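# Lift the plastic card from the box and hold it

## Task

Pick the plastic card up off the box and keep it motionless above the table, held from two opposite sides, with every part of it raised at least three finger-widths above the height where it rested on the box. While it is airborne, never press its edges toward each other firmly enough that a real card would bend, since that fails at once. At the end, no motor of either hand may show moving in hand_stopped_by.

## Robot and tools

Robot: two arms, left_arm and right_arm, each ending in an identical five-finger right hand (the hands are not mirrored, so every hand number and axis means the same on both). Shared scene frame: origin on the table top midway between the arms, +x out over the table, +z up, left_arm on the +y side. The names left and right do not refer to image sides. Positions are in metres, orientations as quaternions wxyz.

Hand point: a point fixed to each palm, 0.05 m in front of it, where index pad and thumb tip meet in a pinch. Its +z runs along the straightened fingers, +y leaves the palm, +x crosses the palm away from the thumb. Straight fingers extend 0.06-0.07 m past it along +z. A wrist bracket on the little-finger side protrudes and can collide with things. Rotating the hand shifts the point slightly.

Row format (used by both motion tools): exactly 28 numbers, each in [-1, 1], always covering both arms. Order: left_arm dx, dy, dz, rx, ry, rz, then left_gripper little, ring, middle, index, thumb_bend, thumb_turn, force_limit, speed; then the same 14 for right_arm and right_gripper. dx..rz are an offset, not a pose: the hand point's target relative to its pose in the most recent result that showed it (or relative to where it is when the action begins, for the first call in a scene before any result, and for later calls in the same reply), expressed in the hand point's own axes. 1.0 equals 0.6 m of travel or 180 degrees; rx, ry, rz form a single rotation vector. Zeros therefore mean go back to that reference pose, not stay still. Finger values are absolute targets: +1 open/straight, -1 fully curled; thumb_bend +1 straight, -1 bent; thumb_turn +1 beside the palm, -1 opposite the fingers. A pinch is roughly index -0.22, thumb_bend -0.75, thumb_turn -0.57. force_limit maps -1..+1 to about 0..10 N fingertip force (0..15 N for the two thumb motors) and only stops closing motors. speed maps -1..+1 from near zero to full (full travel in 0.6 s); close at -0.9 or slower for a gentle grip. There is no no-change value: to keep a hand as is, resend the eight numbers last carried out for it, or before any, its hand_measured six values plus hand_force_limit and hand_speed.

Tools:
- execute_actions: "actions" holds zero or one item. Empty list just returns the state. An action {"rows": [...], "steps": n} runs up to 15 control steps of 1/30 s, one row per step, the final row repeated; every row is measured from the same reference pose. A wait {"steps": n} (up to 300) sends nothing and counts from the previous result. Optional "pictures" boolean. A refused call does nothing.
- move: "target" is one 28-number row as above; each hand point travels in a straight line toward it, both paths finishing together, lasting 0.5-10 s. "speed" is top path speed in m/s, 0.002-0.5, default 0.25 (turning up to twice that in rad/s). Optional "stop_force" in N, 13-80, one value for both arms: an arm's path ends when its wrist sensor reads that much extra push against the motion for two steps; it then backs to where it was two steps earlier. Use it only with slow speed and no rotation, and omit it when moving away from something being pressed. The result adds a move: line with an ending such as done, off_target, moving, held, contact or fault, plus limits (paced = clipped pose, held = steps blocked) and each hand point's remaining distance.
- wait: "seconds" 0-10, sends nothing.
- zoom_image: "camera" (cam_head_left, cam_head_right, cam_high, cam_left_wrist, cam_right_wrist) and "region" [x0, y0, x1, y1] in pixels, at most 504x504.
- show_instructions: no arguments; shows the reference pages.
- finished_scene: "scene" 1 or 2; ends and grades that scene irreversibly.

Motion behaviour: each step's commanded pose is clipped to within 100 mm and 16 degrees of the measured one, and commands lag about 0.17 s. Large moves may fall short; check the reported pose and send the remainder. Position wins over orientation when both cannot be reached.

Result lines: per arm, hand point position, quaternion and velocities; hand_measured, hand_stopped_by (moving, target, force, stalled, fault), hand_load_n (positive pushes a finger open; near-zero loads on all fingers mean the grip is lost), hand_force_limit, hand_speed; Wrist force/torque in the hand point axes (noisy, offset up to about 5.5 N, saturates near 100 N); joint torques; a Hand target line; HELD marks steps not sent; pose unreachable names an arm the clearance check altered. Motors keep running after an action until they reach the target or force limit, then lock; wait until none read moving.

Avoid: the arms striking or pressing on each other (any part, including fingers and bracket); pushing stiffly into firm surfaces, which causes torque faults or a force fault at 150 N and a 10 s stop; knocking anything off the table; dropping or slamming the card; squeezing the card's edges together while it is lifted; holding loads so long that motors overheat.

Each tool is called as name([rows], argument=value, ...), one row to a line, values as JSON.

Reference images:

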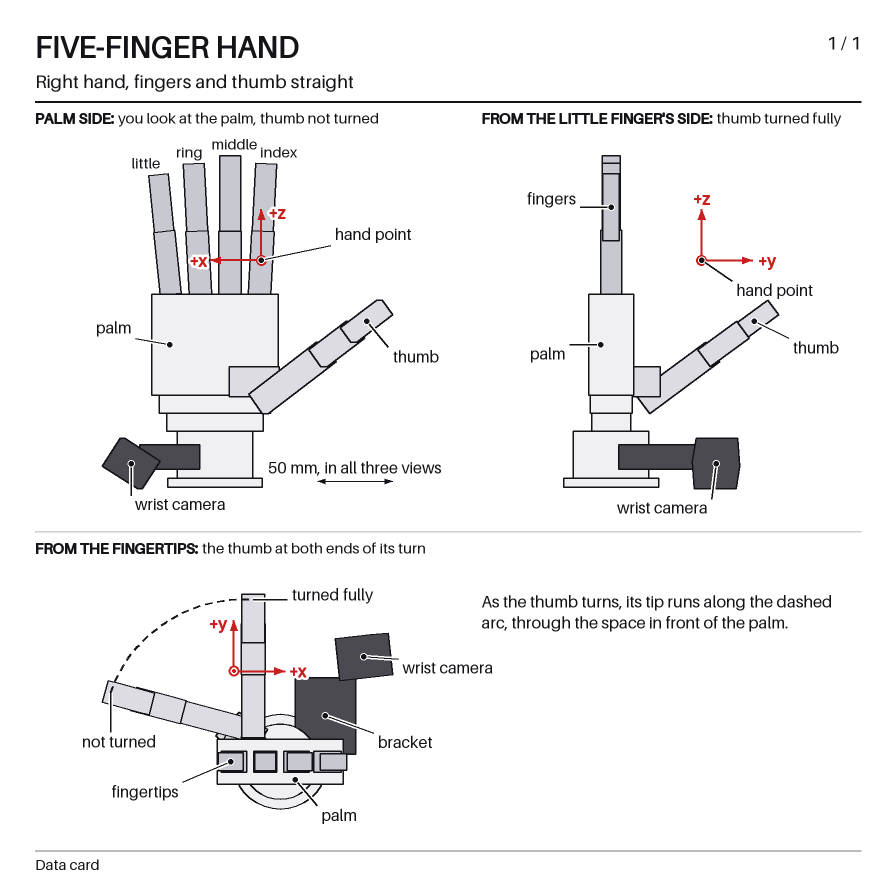

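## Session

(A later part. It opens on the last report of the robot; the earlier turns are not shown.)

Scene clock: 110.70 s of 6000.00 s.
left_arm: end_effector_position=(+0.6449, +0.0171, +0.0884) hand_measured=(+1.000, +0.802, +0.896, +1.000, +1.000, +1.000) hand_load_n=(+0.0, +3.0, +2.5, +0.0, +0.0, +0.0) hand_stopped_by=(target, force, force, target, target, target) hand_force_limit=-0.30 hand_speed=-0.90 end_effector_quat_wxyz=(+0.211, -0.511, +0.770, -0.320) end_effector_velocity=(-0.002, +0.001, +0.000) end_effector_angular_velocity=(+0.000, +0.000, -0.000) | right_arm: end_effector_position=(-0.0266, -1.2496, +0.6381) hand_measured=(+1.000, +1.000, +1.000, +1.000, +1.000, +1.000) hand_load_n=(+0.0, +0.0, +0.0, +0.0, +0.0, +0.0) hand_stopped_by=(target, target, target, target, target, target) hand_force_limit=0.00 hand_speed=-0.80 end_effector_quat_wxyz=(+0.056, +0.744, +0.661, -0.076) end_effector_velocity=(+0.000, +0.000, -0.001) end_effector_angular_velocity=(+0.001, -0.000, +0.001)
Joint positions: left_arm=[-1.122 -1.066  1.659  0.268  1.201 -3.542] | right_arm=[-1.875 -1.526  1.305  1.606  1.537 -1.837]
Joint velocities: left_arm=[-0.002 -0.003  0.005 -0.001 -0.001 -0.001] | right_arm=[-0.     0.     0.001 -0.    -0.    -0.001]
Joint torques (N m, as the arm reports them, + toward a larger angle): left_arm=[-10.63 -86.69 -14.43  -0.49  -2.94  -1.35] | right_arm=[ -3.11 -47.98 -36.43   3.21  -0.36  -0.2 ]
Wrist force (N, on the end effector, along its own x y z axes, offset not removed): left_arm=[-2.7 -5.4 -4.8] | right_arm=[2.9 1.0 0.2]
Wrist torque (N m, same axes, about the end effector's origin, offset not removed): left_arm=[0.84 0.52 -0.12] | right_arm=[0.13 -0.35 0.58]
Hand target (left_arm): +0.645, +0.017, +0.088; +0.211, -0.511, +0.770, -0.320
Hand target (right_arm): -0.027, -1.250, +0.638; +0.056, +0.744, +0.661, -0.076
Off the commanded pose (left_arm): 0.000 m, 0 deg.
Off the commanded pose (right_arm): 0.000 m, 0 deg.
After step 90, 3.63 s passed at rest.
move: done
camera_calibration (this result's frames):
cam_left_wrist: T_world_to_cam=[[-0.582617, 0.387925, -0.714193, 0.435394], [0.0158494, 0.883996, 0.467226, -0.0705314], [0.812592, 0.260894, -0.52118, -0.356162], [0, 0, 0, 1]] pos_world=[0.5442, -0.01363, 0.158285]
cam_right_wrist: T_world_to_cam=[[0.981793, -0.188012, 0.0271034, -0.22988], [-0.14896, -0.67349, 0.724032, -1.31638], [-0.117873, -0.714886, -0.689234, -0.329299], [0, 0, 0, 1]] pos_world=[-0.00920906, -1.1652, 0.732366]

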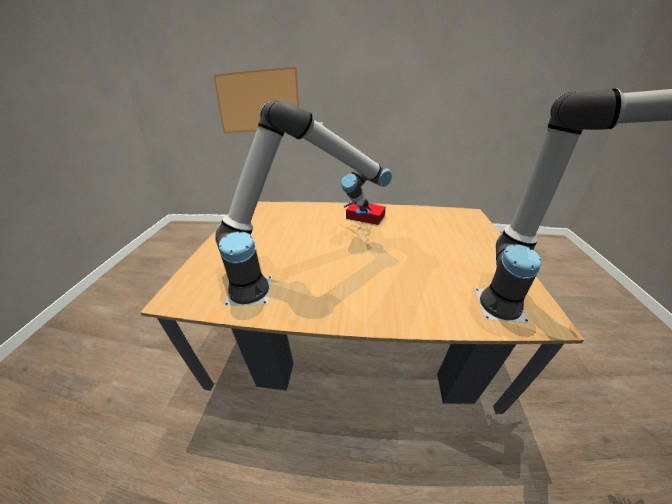

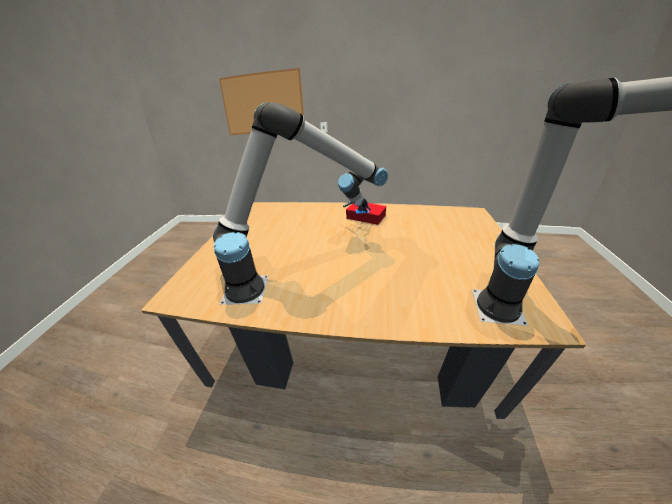

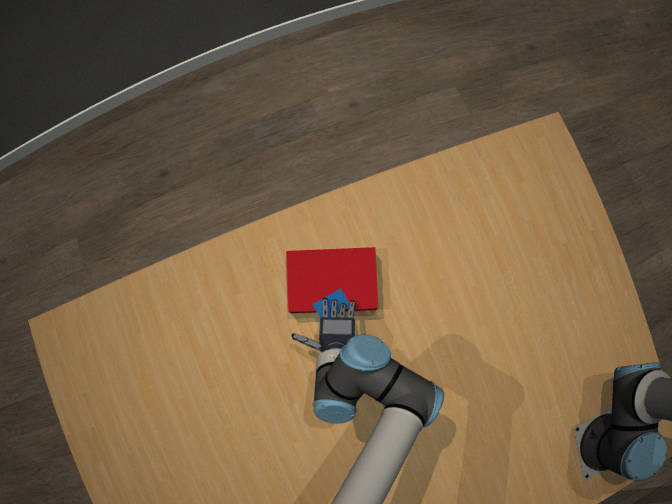

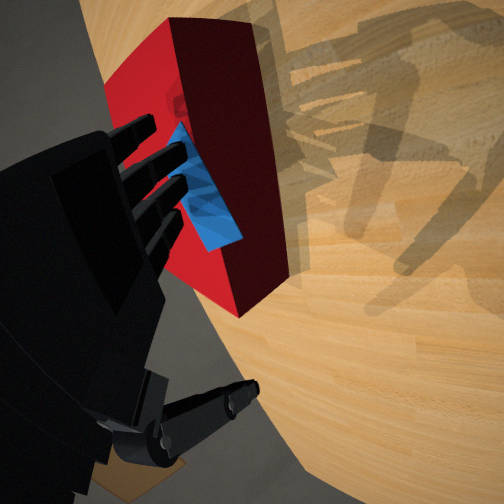

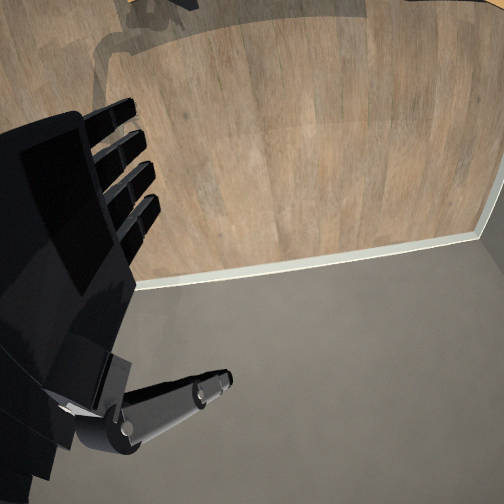

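move(target=[0,0.006,-0.006,0,0,0,1,0.5,0.5,1,1,1,-0.3,-0.9,0,0,0,0,0,0,1,1,1,1,1,1,0,-0.8], speed=0.02)

move(target=[0,-0.08,-0.08,0,0,0,1,0.5,0.5,1,1,1,-0.3,-0.9,0,0,0,0,0,0,1,1,1,1,1,1,0,-0.8], speed=0.15)

move(target=[-0.03,0.02,-0.04,0,0.379,0.915,-1,-1,-1,0.1,-0.75,-0.57,0,-0.3,0,0,0,0,0,0,1,1,1,1,1,1,0,-0.8], speed=0.45)

Scene clock: 124.87 s of 6000.00 s.
left_arm: end_effector_position=(+0.6404, +0.0190, +0.0884) hand_measured=(+1.000, +0.802, +0.896, +1.000, +1.000, +1.000) hand_load_n=(+0.0, +3.0, +2.5, +0.0, +0.0, +0.0) hand_stopped_by=(target, force, force, target, target, target) hand_force_limit=-0.30 hand_speed=-0.90 end_effector_quat_wxyz=(+0.211, -0.511, +0.770, -0.320) end_effector_velocity=(-0.002, +0.001, +0.000) end_effector_angular_velocity=(+0.000, +0.000, -0.000) | right_arm: end_effector_position=(-0.0266, -1.2496, +0.6381) hand_measured=(+1.000, +1.000, +1.000, +1.000, +1.000, +1.000) hand_load_n=(+0.0, +0.0, +0.0, +0.0, +0.0, +0.0) hand_stopped_by=(target, target, target, target, target, target) hand_force_limit=0.00 hand_speed=-0.80 end_effector_quat_wxyz=(+0.056, +0.744, +0.661, -0.076) end_effector_velocity=(+0.000, +0.000, -0.000) end_effector_angular_velocity=(+0.000, -0.000, -0.000)
Joint positions: left_arm=[-1.126 -1.073  1.669  0.265  1.199 -3.545] | right_arm=[-1.875 -1.526  1.305  1.606  1.537 -1.837]
Joint velocities: left_arm=[-0.002 -0.003  0.004 -0.001 -0.001 -0.001] | right_arm=[ 0.    -0.     0.     0.    -0.     0.001]
Joint torques (N m, as the arm reports them, + toward a larger angle): left_arm=[ -9.1  -87.71 -14.16  -0.01  -2.39  -1.19] | right_arm=[ -2.23 -48.36 -36.22   3.53  -0.32  -0.26]
Wrist force (N, on the end effector, along its own x y z axes, offset not removed): left_arm=[-1.9 -8.2 -5.4] | right_arm=[2.6 0.9 1.3]
Wrist torque (N m, same axes, about the end effector's origin, offset not removed): left_arm=[0.39 0.50 0.00] | right_arm=[0.10 -0.35 0.49]
Hand target (left_arm): +0.640, +0.019, +0.088; +0.211, -0.511, +0.770, -0.320
Hand target (right_arm): -0.027, -1.250, +0.638; +0.056, +0.744, +0.661, -0.076
Off the commanded pose (left_arm): 0.000 m, 0 deg.
Off the commanded pose (right_arm): 0.000 m, 0 deg.
After step 90, 10.47 s passed at rest.
move: done
camera_calibration (this result's frames):
cam_left_wrist: T_world_to_cam=[[-0.58263, 0.387924, -0.714183, 0.432042], [0.0158597, 0.883997, 0.467223, -0.0721513], [0.812583, 0.260891, -0.521195, -0.352985], [0, 0, 0, 1]] pos_world=[0.539694, -0.011727, 0.158294]
cam_right_wrist: T_world_to_cam=[[0.981793, -0.188012, 0.0271034, -0.22988], [-0.14896, -0.67349, 0.724032, -1.31638], [-0.117873, -0.714886, -0.689234, -0.329299], [0, 0, 0, 1]] pos_world=[-0.00920909, -1.1652, 0.732366]

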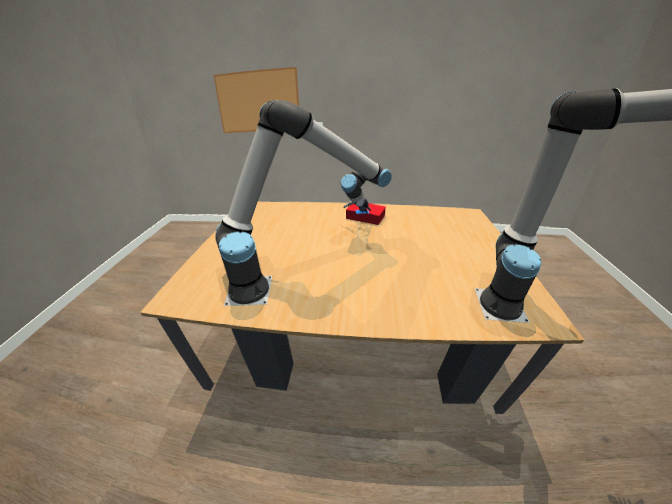

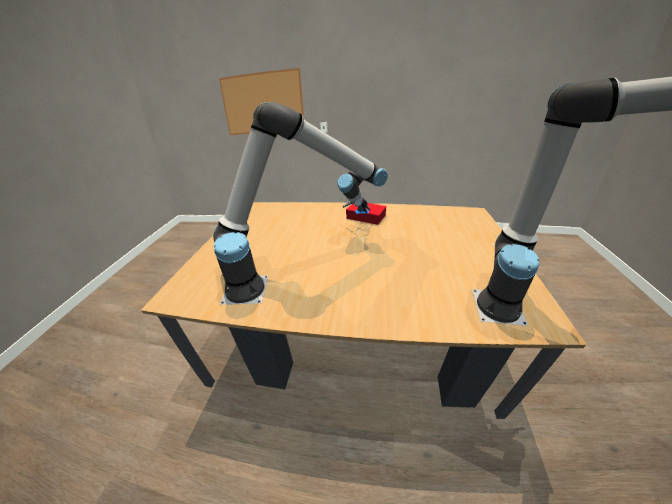

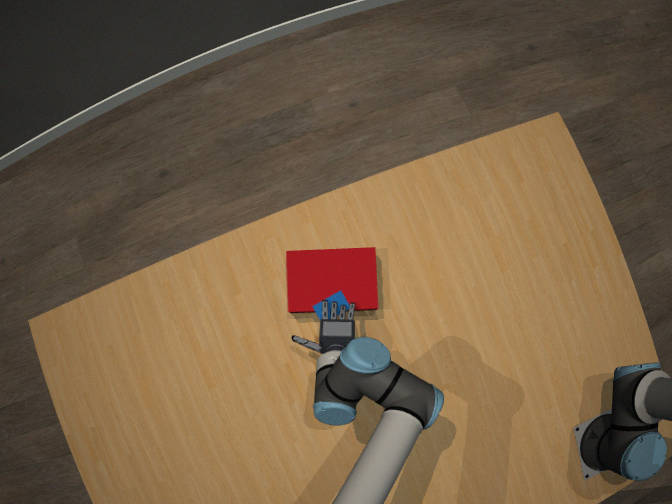

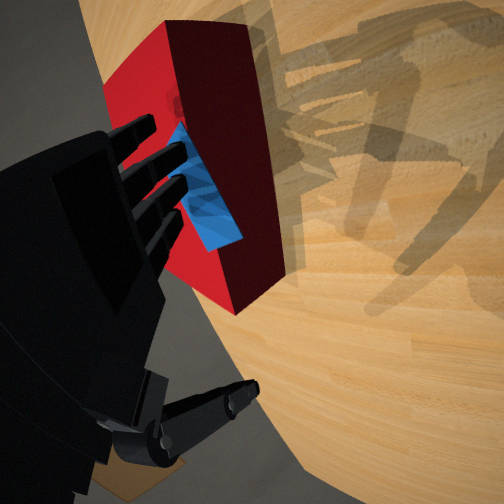

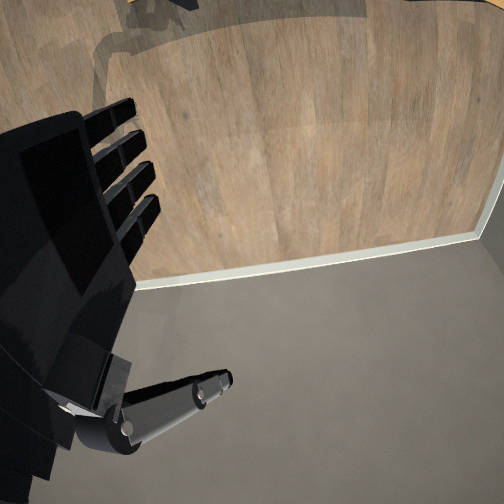

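Scene clock: 125.83 s of 6000.00 s.
left_arm: end_effector_position=(+0.6406, +0.0191, +0.1560) hand_measured=(+1.000, +0.802, +0.896, +1.000, +1.000, +1.000) hand_load_n=(+0.0, +0.0, +0.0, +0.0, +0.0, +0.0) hand_stopped_by=(target, force, force, target, target, target) hand_force_limit=-0.30 hand_speed=-0.90 end_effector_quat_wxyz=(+0.211, -0.511, +0.770, -0.320) end_effector_velocity=(+0.000, +0.000, +0.002) end_effector_angular_velocity=(-0.000, +0.000, +0.001) | right_arm: end_effector_position=(-0.0266, -1.2496, +0.6381) hand_measured=(+1.000, +1.000, +1.000, +1.000, +1.000, +1.000) hand_load_n=(+0.0, +0.0, +0.0, +0.0, +0.0, +0.0) hand_stopped_by=(target, target, target, target, target, target) hand_force_limit=0.00 hand_speed=-0.80 end_effector_quat_wxyz=(+0.056, +0.744, +0.661, -0.076) end_effector_velocity=(+0.000, +0.001, +0.000) end_effector_angular_velocity=(-0.000, +0.000, -0.000)
Joint positions: left_arm=[-1.125 -1.13   1.621  0.371  1.199 -3.544] | right_arm=[-1.875 -1.526  1.305  1.606  1.537 -1.837]
Joint velocities: left_arm=[ 0.001 -0.002 -0.002  0.004 -0.    -0.001] | right_arm=[-0.    -0.001  0.001  0.    -0.     0.   ]
Joint torques (N m, as the arm reports them, + toward a larger angle): left_arm=[  6.62 -93.29 -41.19   5.5    1.57  -1.21] | right_arm=[ -2.89 -47.77 -36.84   3.31  -0.49  -0.3 ]
Wrist force (N, on the end effector, along its own x y z axes, offset not removed): left_arm=[-1.9 1.2 -2.5] | right_arm=[3.7 -0.9 3.9]
Wrist torque (N m, same axes, about the end effector's origin, offset not removed): left_arm=[0.53 0.26 0.25] | right_arm=[-0.33 -0.68 0.48]
Hand target (left_arm): +0.641, +0.019, +0.156; +0.211, -0.511, +0.770, -0.320
Hand target (right_arm): -0.027, -1.250, +0.638; +0.056, +0.744, +0.661, -0.076
Off the commanded pose (left_arm): 0.000 m, 0 deg.
Off the commanded pose (right_arm): 0.000 m, 0 deg.
move: done
camera_calibration (this result's frames):
cam_left_wrist: T_world_to_cam=[[-0.58258, 0.387991, -0.714187, 0.480367], [0.0158799, 0.88397, 0.467274, -0.103895], [0.812618, 0.260883, -0.521145, -0.317946], [0, 0, 0, 1]] pos_world=[0.539871, -0.0115906, 0.225923]
cam_right_wrist: T_world_to_cam=[[0.981793, -0.188012, 0.0271033, -0.22988], [-0.14896, -0.67349, 0.724032, -1.31638], [-0.117873, -0.714886, -0.689234, -0.3293], [0, 0, 0, 1]] pos_world=[-0.0092091, -1.1652, 0.732366]

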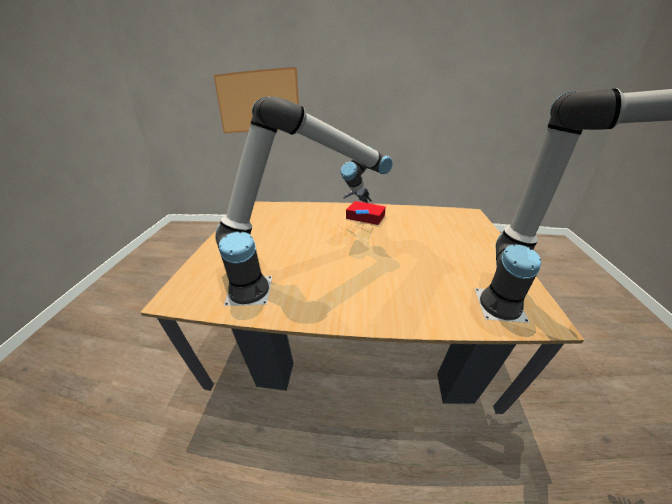

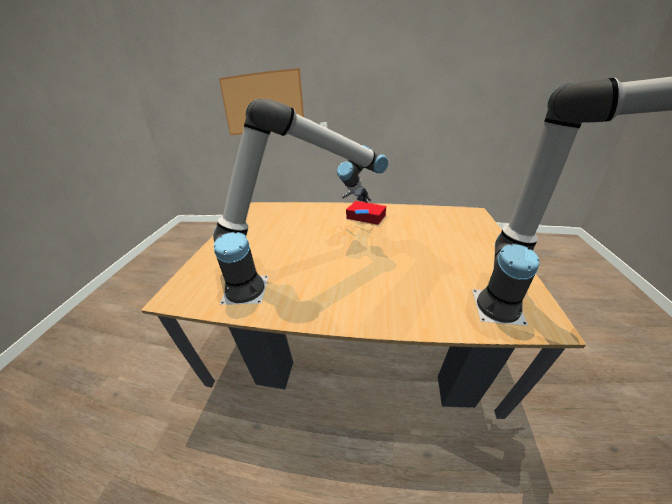

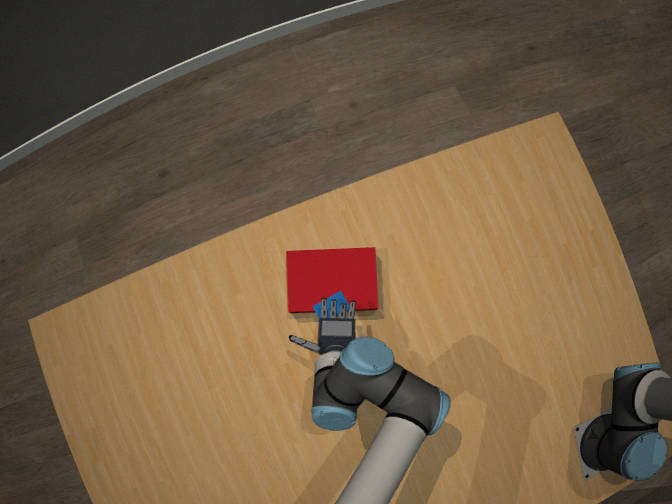

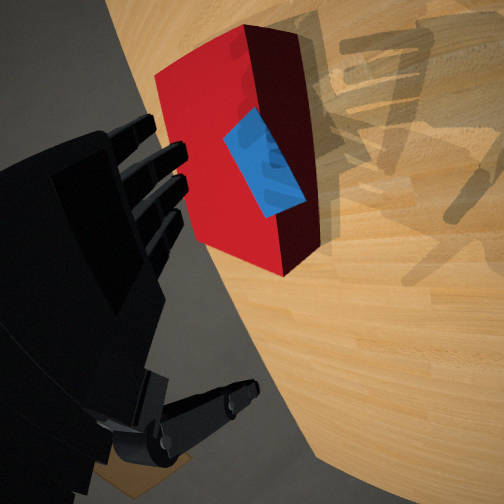

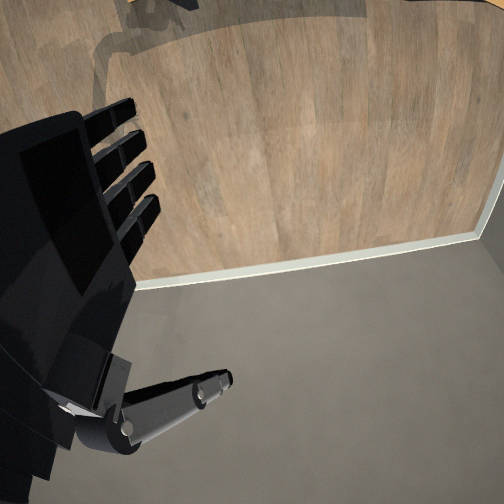

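Scene clock: 129.93 s of 6000.00 s.
left_arm: end_effector_position=(+0.6241, +0.0457, +0.1643) hand_measured=(-1.000, -1.000, -1.000, +0.100, -0.750, -0.570) hand_load_n=(+0.0, +0.0, +0.0, +0.0, +0.0, +0.0) hand_stopped_by=(target, target, target, target, target, target) hand_force_limit=0.00 hand_speed=-0.30 end_effector_quat_wxyz=(+0.004, +0.826, +0.564, -0.006) end_effector_velocity=(-0.001, -0.000, +0.000) end_effector_angular_velocity=(+0.005, -0.000, -0.012) | right_arm: end_effector_position=(-0.0266, -1.2496, +0.6381) hand_measured=(+1.000, +1.000, +1.000, +1.000, +1.000, +1.000) hand_load_n=(+0.0, +0.0, +0.0, +0.0, +0.0, +0.0) hand_stopped_by=(target, target, target, target, target, target) hand_force_limit=0.00 hand_speed=-0.80 end_effector_quat_wxyz=(+0.056, +0.744, +0.661, -0.076) end_effector_velocity=(+0.000, +0.000, -0.000) end_effector_angular_velocity=(+0.000, -0.000, -0.000)
Joint positions: left_arm=[-0.982 -1.002  1.485  1.082  1.583 -0.426] | right_arm=[-1.875 -1.526  1.305  1.606  1.537 -1.837]
Joint velocities: left_arm=[-0.001  0.001 -0.001  0.004 -0.004  0.011] | right_arm=[ 0. -0.  0. -0.  0.  0.]
Joint torques (N m, as the arm reports them, + toward a larger angle): left_arm=[-10.82 -66.35 -40.26   7.48  -2.31   2.01] | right_arm=[ -3.45 -49.14 -36.64   3.05  -0.36  -0.49]
Wrist force (N, on the end effector, along its own x y z axes, offset not removed): left_arm=[-1.2 -2.6 1.7] | right_arm=[1.7 4.4 0.7]
Wrist torque (N m, same axes, about the end effector's origin, offset not removed): left_arm=[-0.39 0.12 0.06] | right_arm=[0.73 -0.30 0.48]
Hand target (left_arm): +0.624, +0.046, +0.164; +0.004, +0.826, +0.564, -0.005
Hand target (right_arm): -0.027, -1.250, +0.638; +0.056, +0.744, +0.661, -0.076
Off the commanded pose (left_arm): 0.000 m, 0 deg.
Off the commanded pose (right_arm): 0.000 m, 0 deg.
move: done
camera_calibration (this result's frames):
cam_left_wrist: T_world_to_cam=[[0.875354, -0.483215, -0.0160834, -0.518455], [-0.386892, -0.720037, 0.576074, 0.175811], [-0.289948, -0.498046, -0.817239, 0.464259], [0, 0, 0, 1]] pos_world=[0.656463, 0.107288, 0.269792]
cam_right_wrist: T_world_to_cam=[[0.981793, -0.188013, 0.0271034, -0.22988], [-0.14896, -0.67349, 0.724032, -1.31638], [-0.117873, -0.714886, -0.689234, -0.329299], [0, 0, 0, 1]] pos_world=[-0.0092091, -1.1652, 0.732366]

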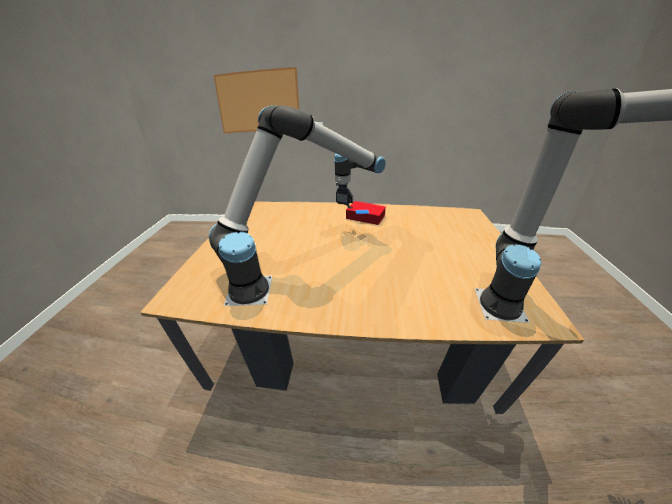

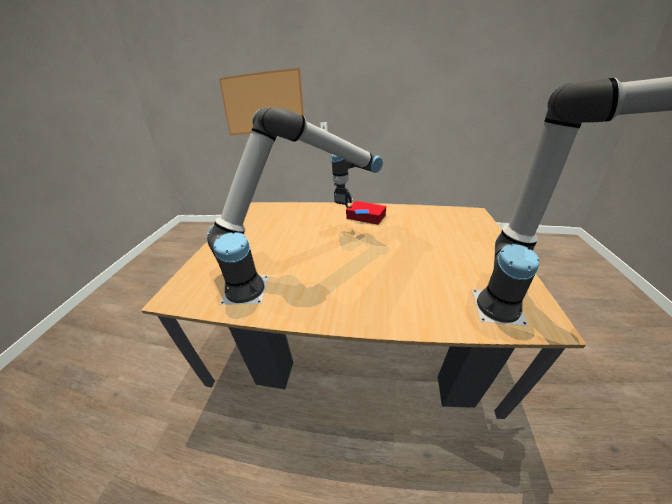

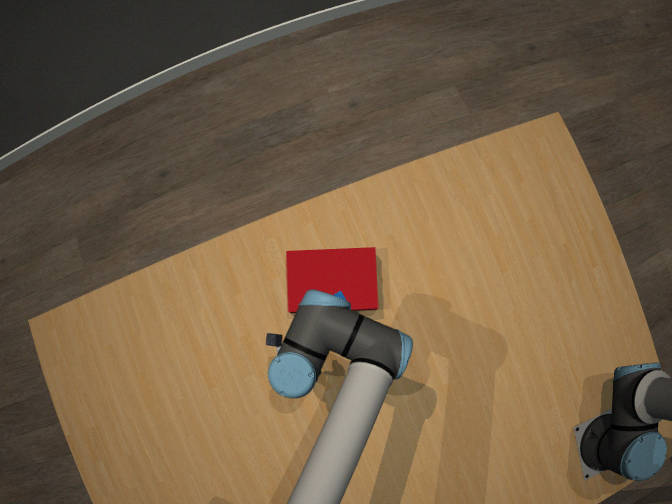

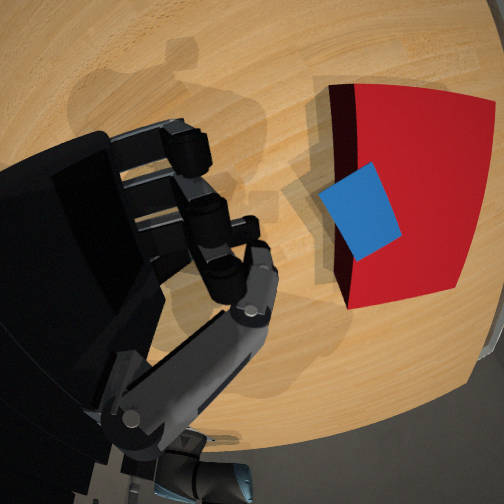

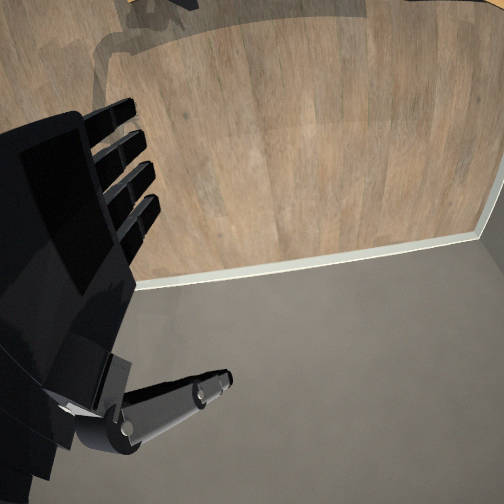

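move(target=[-0.052,0.035,0.148,0,0,0,-1,-1,-1,0.1,-0.75,-0.57,0,-0.3,0,0,0,0,0,0,1,1,1,1,1,1,0,-0.8], speed=0.12)

zoom_image(camera="cam_left_wrist", region=[170, 130, 420, 380])

zoom_image(camera="cam_head_right", region=[325, 185, 395, 235])

Scene clock: 146.30 s of 6000.00 s.
left_arm: end_effector_position=(+0.6317, +0.0080, +0.0761) hand_measured=(-1.000, -1.000, -1.000, +0.100, -0.750, -0.570) hand_load_n=(+0.0, +0.0, +0.0, +0.0, +0.0, +0.0) hand_stopped_by=(target, target, target, target, target, target) hand_force_limit=0.00 hand_speed=-0.30 end_effector_quat_wxyz=(+0.004, +0.826, +0.564, -0.006) end_effector_velocity=(+0.000, -0.002, -0.002) end_effector_angular_velocity=(-0.001, -0.001, -0.001) | right_arm: end_effector_position=(-0.0266, -1.2496, +0.6381) hand_measured=(+1.000, +1.000, +1.000, +1.000, +1.000, +1.000) hand_load_n=(+0.0, +0.0, +0.0, +0.0, +0.0, +0.0) hand_stopped_by=(target, target, target, target, target, target) hand_force_limit=0.00 hand_speed=-0.80 end_effector_quat_wxyz=(+0.056, +0.744, +0.661, -0.076) end_effector_velocity=(+0.000, +0.000, +0.000) end_effector_angular_velocity=(-0.001, +0.000, +0.000)
Joint positions: left_arm=[-1.01  -0.89   1.47   0.984  1.583 -0.454] | right_arm=[-1.875 -1.526  1.305  1.606  1.537 -1.837]
Joint velocities: left_arm=[-0.001  0.003 -0.001 -0.004  0.    -0.001] | right_arm=[ 0.    -0.001  0.    -0.    -0.     0.   ]
Joint torques (N m, as the arm reports them, + toward a larger angle): left_arm=[-10.6  -71.17 -39.19   0.71   1.87  -1.71] | right_arm=[ -2.25 -49.21 -36.77   3.2   -0.62  -0.27]
Wrist force (N, on the end effector, along its own x y z axes, offset not removed): left_arm=[-0.2 -3.3 1.6] | right_arm=[2.9 0.9 1.1]
Wrist torque (N m, same axes, about the end effector's origin, offset not removed): left_arm=[-0.31 -0.03 0.21] | right_arm=[0.13 -0.49 0.43]
Hand target (left_arm): +0.632, +0.008, +0.076; +0.004, +0.826, +0.564, -0.006
Hand target (right_arm): -0.027, -1.250, +0.638; +0.056, +0.744, +0.661, -0.076
Off the commanded pose (left_arm): 0.000 m, 0 deg.
Off the commanded pose (right_arm): 0.000 m, 0 deg.
After step 90, 12.07 s passed at rest.
move: done
camera_calibration (this result's frames):
cam_left_wrist: T_world_to_cam=[[0.875353, -0.483217, -0.0160805, -0.54475], [-0.386864, -0.719982, 0.576162, 0.202402], [-0.289989, -0.498124, -0.817177, 0.37561], [0, 0, 0, 1]] pos_world=[0.664073, 0.0695935, 0.181563]
cam_right_wrist: T_world_to_cam=[[0.981793, -0.188012, 0.0271033, -0.22988], [-0.14896, -0.67349, 0.724032, -1.31638], [-0.117873, -0.714886, -0.689234, -0.329299], [0, 0, 0, 1]] pos_world=[-0.00920908, -1.1652, 0.732366]

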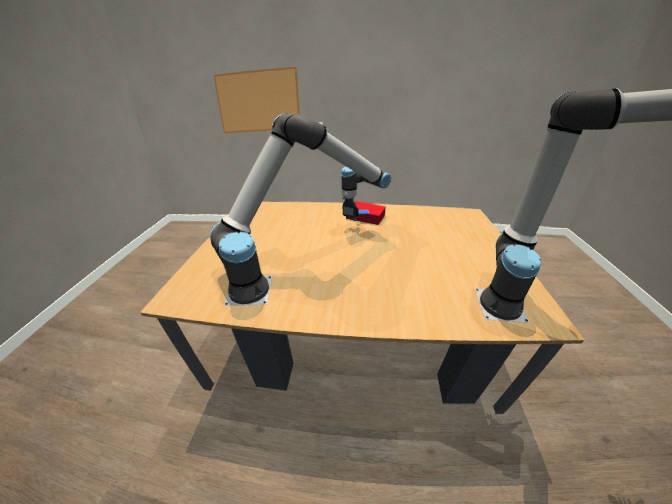

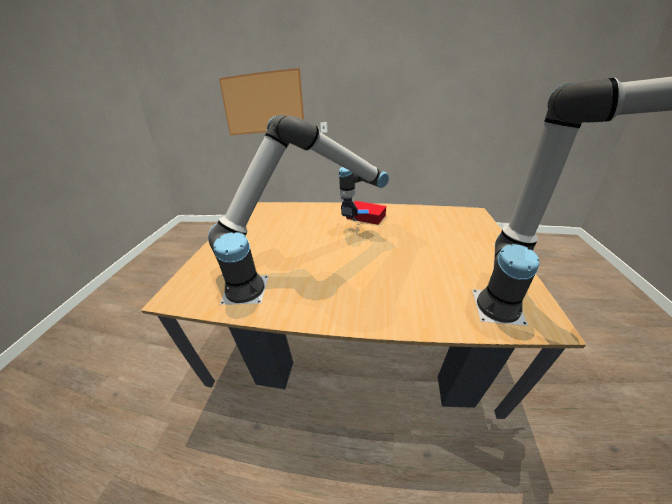

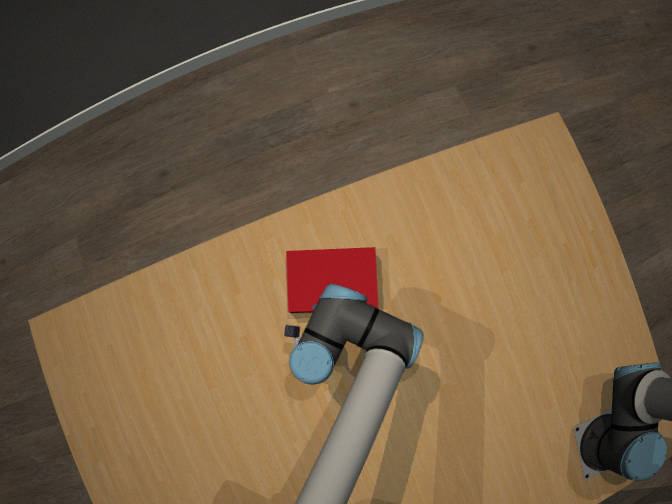

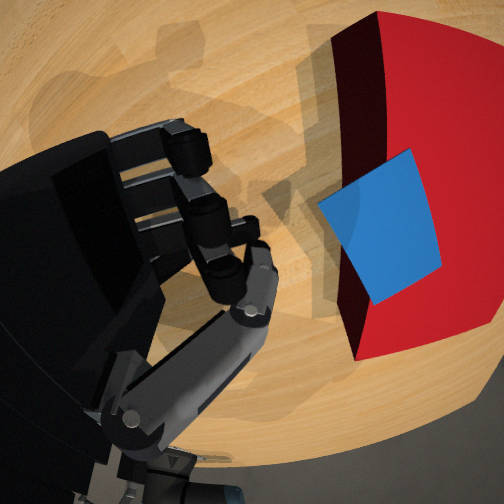

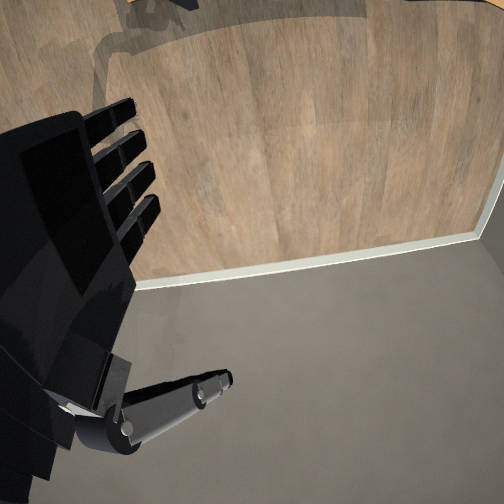

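Region (170, 130, 420, 380) of cam_left_wrist's 504x504 image, scaled by 2.016, with more detail than that image has.

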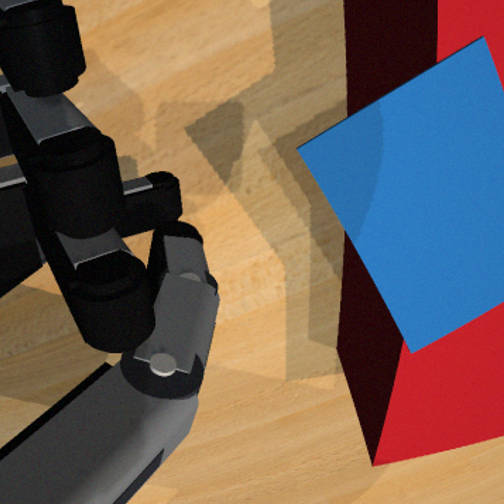

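Region (325, 185, 395, 235) of cam_head_right's 672x504 image, scaled by 7.200, with more detail than that image has; it fills the top 360 rows of this view, and the rest is white.

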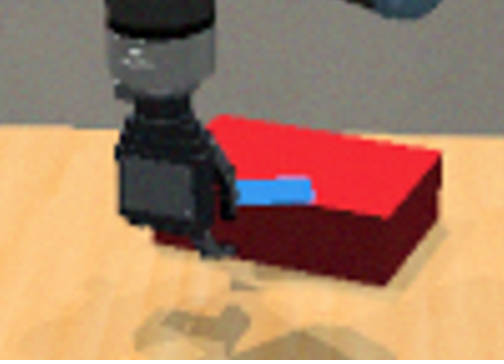

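move(target=[0.01,0.088,-0.002,0,0,0,-1,-1,-1,0.1,-0.75,-0.57,0,-0.3,0,0,0,0,0,0,1,1,1,1,1,1,0,-0.8], speed=0.04, stop_force=13)

zoom_image(camera="cam_left_wrist", region=[150, 110, 400, 360])

Scene clock: 162.60 s of 6000.00 s.
left_arm: end_effector_position=(+0.6829, -0.0054, +0.0771) hand_measured=(-1.000, -1.000, -1.000, +0.100, -0.750, -0.570) hand_load_n=(+0.0, +0.0, +0.0, +0.0, +0.0, +0.0) hand_stopped_by=(target, target, target, target, target, target) hand_force_limit=0.00 hand_speed=-0.30 end_effector_quat_wxyz=(+0.004, +0.826, +0.564, -0.006) end_effector_velocity=(+0.002, -0.001, +0.000) end_effector_angular_velocity=(+0.000, +0.000, -0.001) | right_arm: end_effector_position=(-0.0266, -1.2496, +0.6381) hand_measured=(+1.000, +1.000, +1.000, +1.000, +1.000, +1.000) hand_load_n=(+0.0, +0.0, +0.0, +0.0, +0.0, +0.0) hand_stopped_by=(target, target, target, target, target, target) hand_force_limit=0.00 hand_speed=-0.80 end_effector_quat_wxyz=(+0.056, +0.744, +0.661, -0.076) end_effector_velocity=(+0.000, +0.000, +0.001) end_effector_angular_velocity=(-0.001, -0.000, -0.001)
Joint positions: left_arm=[-0.974 -0.818  1.337  1.046  1.583 -0.418] | right_arm=[-1.875 -1.526  1.305  1.606  1.537 -1.837]
Joint velocities: left_arm=[ 0.001  0.003 -0.006  0.003  0.     0.001] | right_arm=[-0.    -0.    -0.001  0.001 -0.     0.001]
Joint torques (N m, as the arm reports them, + toward a larger angle): left_arm=[ 11.05 -76.76 -39.27   7.14   2.14   2.34] | right_arm=[ -1.62 -48.9  -36.55   3.26  -0.46  -0.36]
Wrist force (N, on the end effector, along its own x y z axes, offset not removed): left_arm=[-4.7 -0.9 2.2] | right_arm=[1.2 0.3 4.5]
Wrist torque (N m, same axes, about the end effector's origin, offset not removed): left_arm=[-0.14 0.50 -0.09] | right_arm=[-0.22 -0.36 0.48]
Hand target (left_arm): +0.683, -0.005, +0.077; +0.004, +0.826, +0.564, -0.006
Hand target (right_arm): -0.027, -1.250, +0.638; +0.056, +0.744, +0.661, -0.076
Off the commanded pose (left_arm): 0.000 m, 0 deg.
Off the commanded pose (right_arm): 0.000 m, 0 deg.
After step 90, 11.60 s passed at rest.
move: done
camera_calibration (this result's frames):
cam_left_wrist: T_world_to_cam=[[0.875357, -0.483211, -0.016044, -0.596014], [-0.386916, -0.720042, 0.576052, 0.211992], [-0.289907, -0.498043, -0.817256, 0.384533], [0, 0, 0, 1]] pos_world=[0.715227, 0.0561573, 0.182581]
cam_right_wrist: T_world_to_cam=[[0.981793, -0.188013, 0.0271033, -0.22988], [-0.14896, -0.67349, 0.724032, -1.31638], [-0.117873, -0.714886, -0.689234, -0.329299], [0, 0, 0, 1]] pos_world=[-0.00920914, -1.1652, 0.732366]

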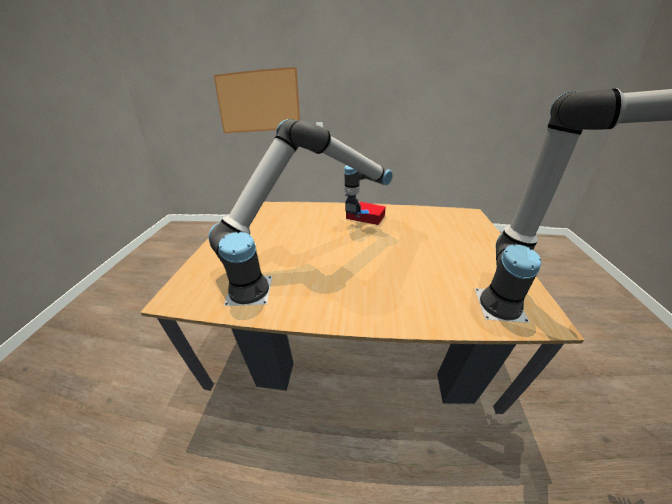

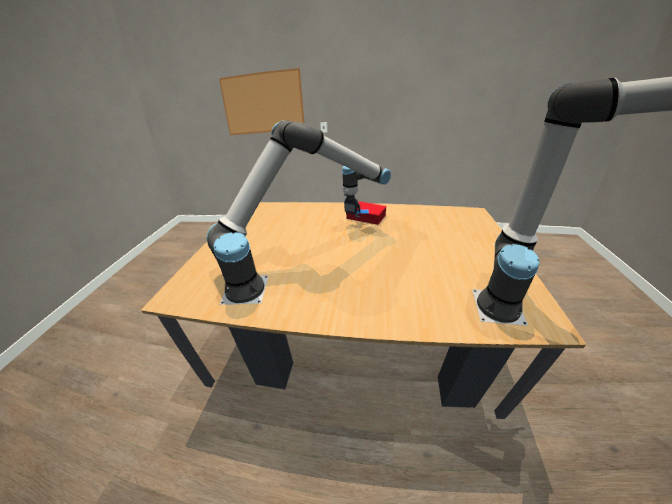

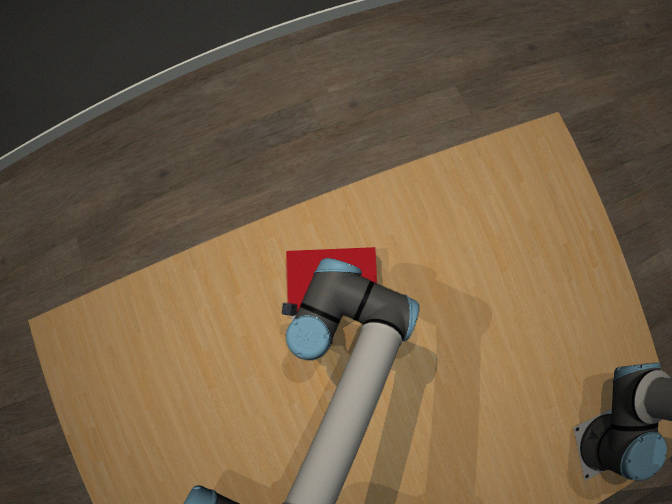

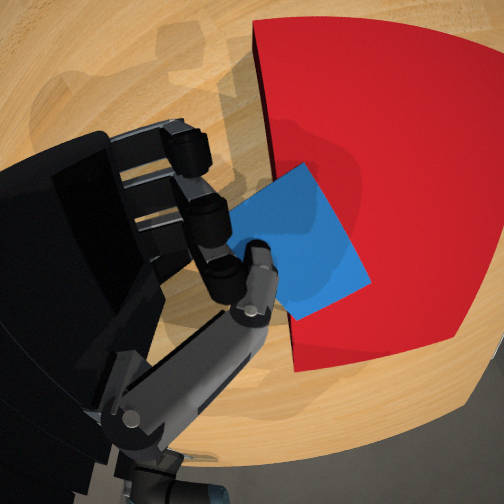

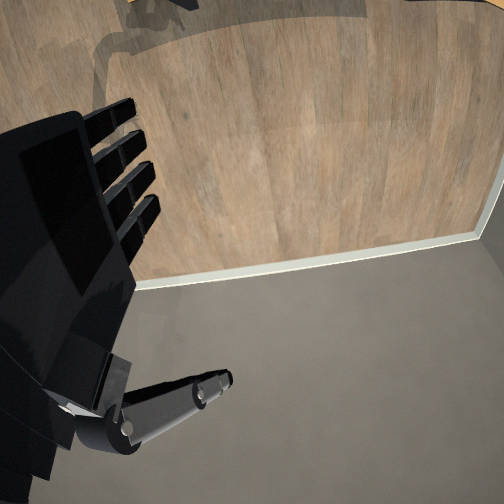

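Region (150, 110, 400, 360) of cam_left_wrist's 504x504 image, scaled by 2.016, with more detail than that image has.

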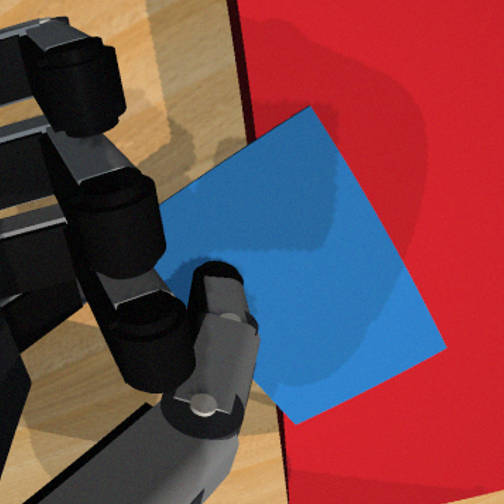

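Card is between. Lower a little and close the index.

move(target=[0,0,0.006,0,0,0,-1,-1,-1,-0.4,-0.75,-0.57,0.2,-0.9,0,0,0,0,0,0,1,1,1,1,1,1,0,-0.8], speed=0.01)

Scene clock: 168.00 s of 6000.00 s.
left_arm: end_effector_position=(+0.6829, -0.0055, +0.0735) hand_measured=(-1.000, -1.000, -1.000, -0.214, -0.750, -0.570) hand_load_n=(+0.0, +0.0, +0.0, +6.0, +1.0, -0.5) hand_stopped_by=(target, target, target, force, target, target) hand_force_limit=0.20 hand_speed=-0.90 end_effector_quat_wxyz=(+0.004, +0.826, +0.564, -0.006) end_effector_velocity=(-0.000, -0.000, +0.000) end_effector_angular_velocity=(+0.001, +0.001, -0.000) | right_arm: end_effector_position=(-0.0266, -1.2496, +0.6381) hand_measured=(+1.000, +1.000, +1.000, +1.000, +1.000, +1.000) hand_load_n=(+0.0, +0.0, +0.0, +0.0, +0.0, +0.0) hand_stopped_by=(target, target, target, target, target, target) hand_force_limit=0.00 hand_speed=-0.80 end_effector_quat_wxyz=(+0.056, +0.744, +0.661, -0.076) end_effector_velocity=(+0.000, -0.000, +0.000) end_effector_angular_velocity=(-0.000, -0.000, +0.001)
Joint positions: left_arm=[-0.974 -0.815  1.339  1.041  1.583 -0.418] | right_arm=[-1.875 -1.526  1.305  1.606  1.537 -1.837]
Joint velocities: left_arm=[-0.     0.    -0.     0.001 -0.     0.   ] | right_arm=[ 0.     0.    -0.     0.    -0.    -0.001]
Joint torques (N m, as the arm reports them, + toward a larger angle): left_arm=[-12.31 -77.92 -18.49   0.87   0.89  -1.83] | right_arm=[ -2.44 -48.55 -36.39   3.27  -0.43  -0.38]
Wrist force (N, on the end effector, along its own x y z axes, offset not removed): left_arm=[-1.8 -1.3 -2.5] | right_arm=[1.2 0.6 1.4]
Wrist torque (N m, same axes, about the end effector's origin, offset not removed): left_arm=[-0.09 0.32 0.07] | right_arm=[0.06 -0.24 0.39]
Hand target (left_arm): +0.683, -0.005, +0.073; +0.004, +0.826, +0.564, -0.006
Hand target (right_arm): -0.027, -1.250, +0.638; +0.056, +0.744, +0.661, -0.076
Off the commanded pose (left_arm): 0.000 m, 0 deg.
Off the commanded pose (right_arm): 0.000 m, 0 deg.
After step 90, 0.27 s passed at rest.
move: done
camera_calibration (this result's frames):
cam_left_wrist: T_world_to_cam=[[0.875356, -0.483212, -0.0160459, -0.596071], [-0.386914, -0.720038, 0.576058, 0.214021], [-0.289912, -0.498047, -0.817252, 0.381562], [0, 0, 0, 1]] pos_world=[0.715201, 0.0561107, 0.178979]
cam_right_wrist: T_world_to_cam=[[0.981793, -0.188013, 0.0271033, -0.22988], [-0.14896, -0.67349, 0.724032, -1.31638], [-0.117873, -0.714886, -0.689234, -0.329299], [0, 0, 0, 1]] pos_world=[-0.00920915, -1.1652, 0.732366]

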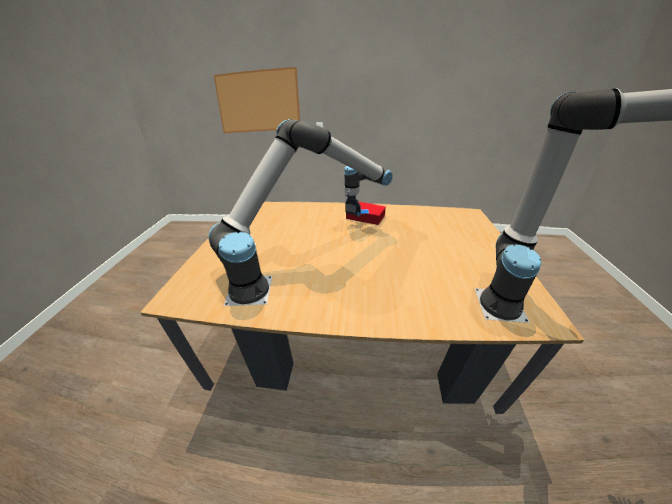

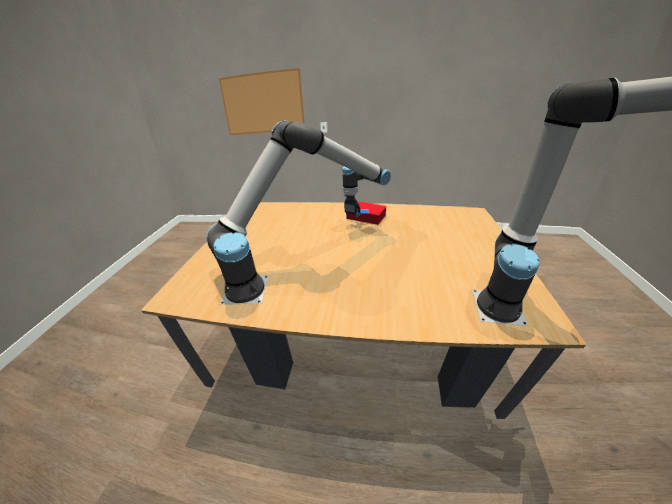

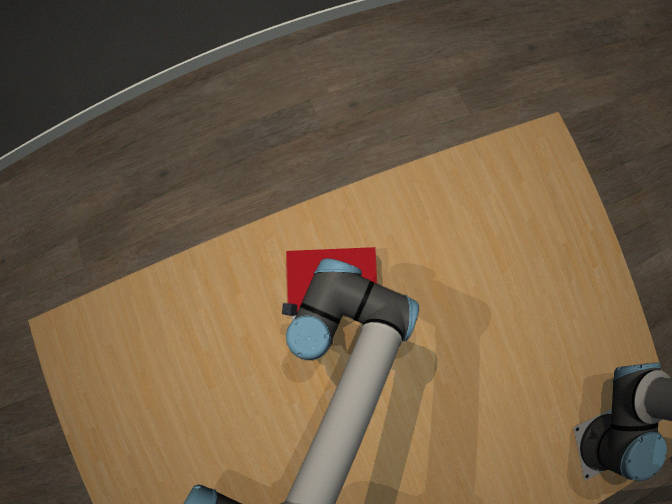

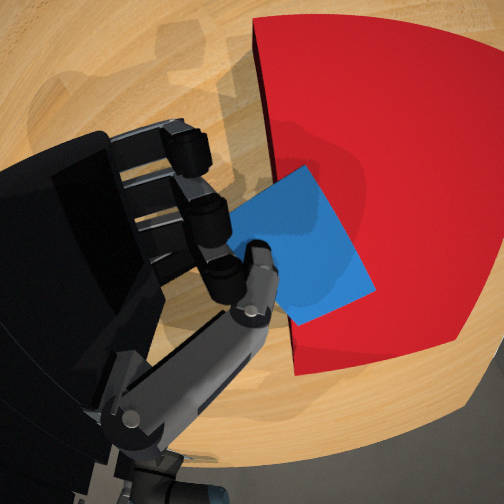

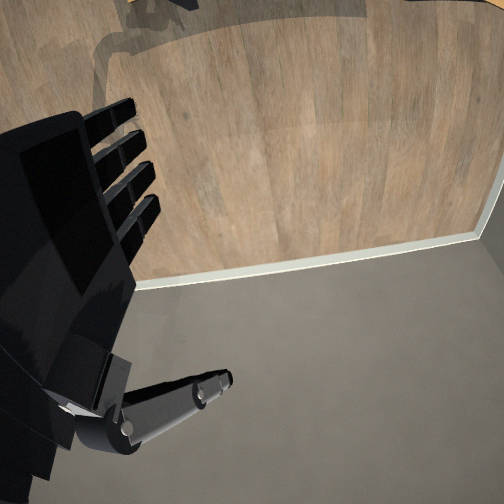

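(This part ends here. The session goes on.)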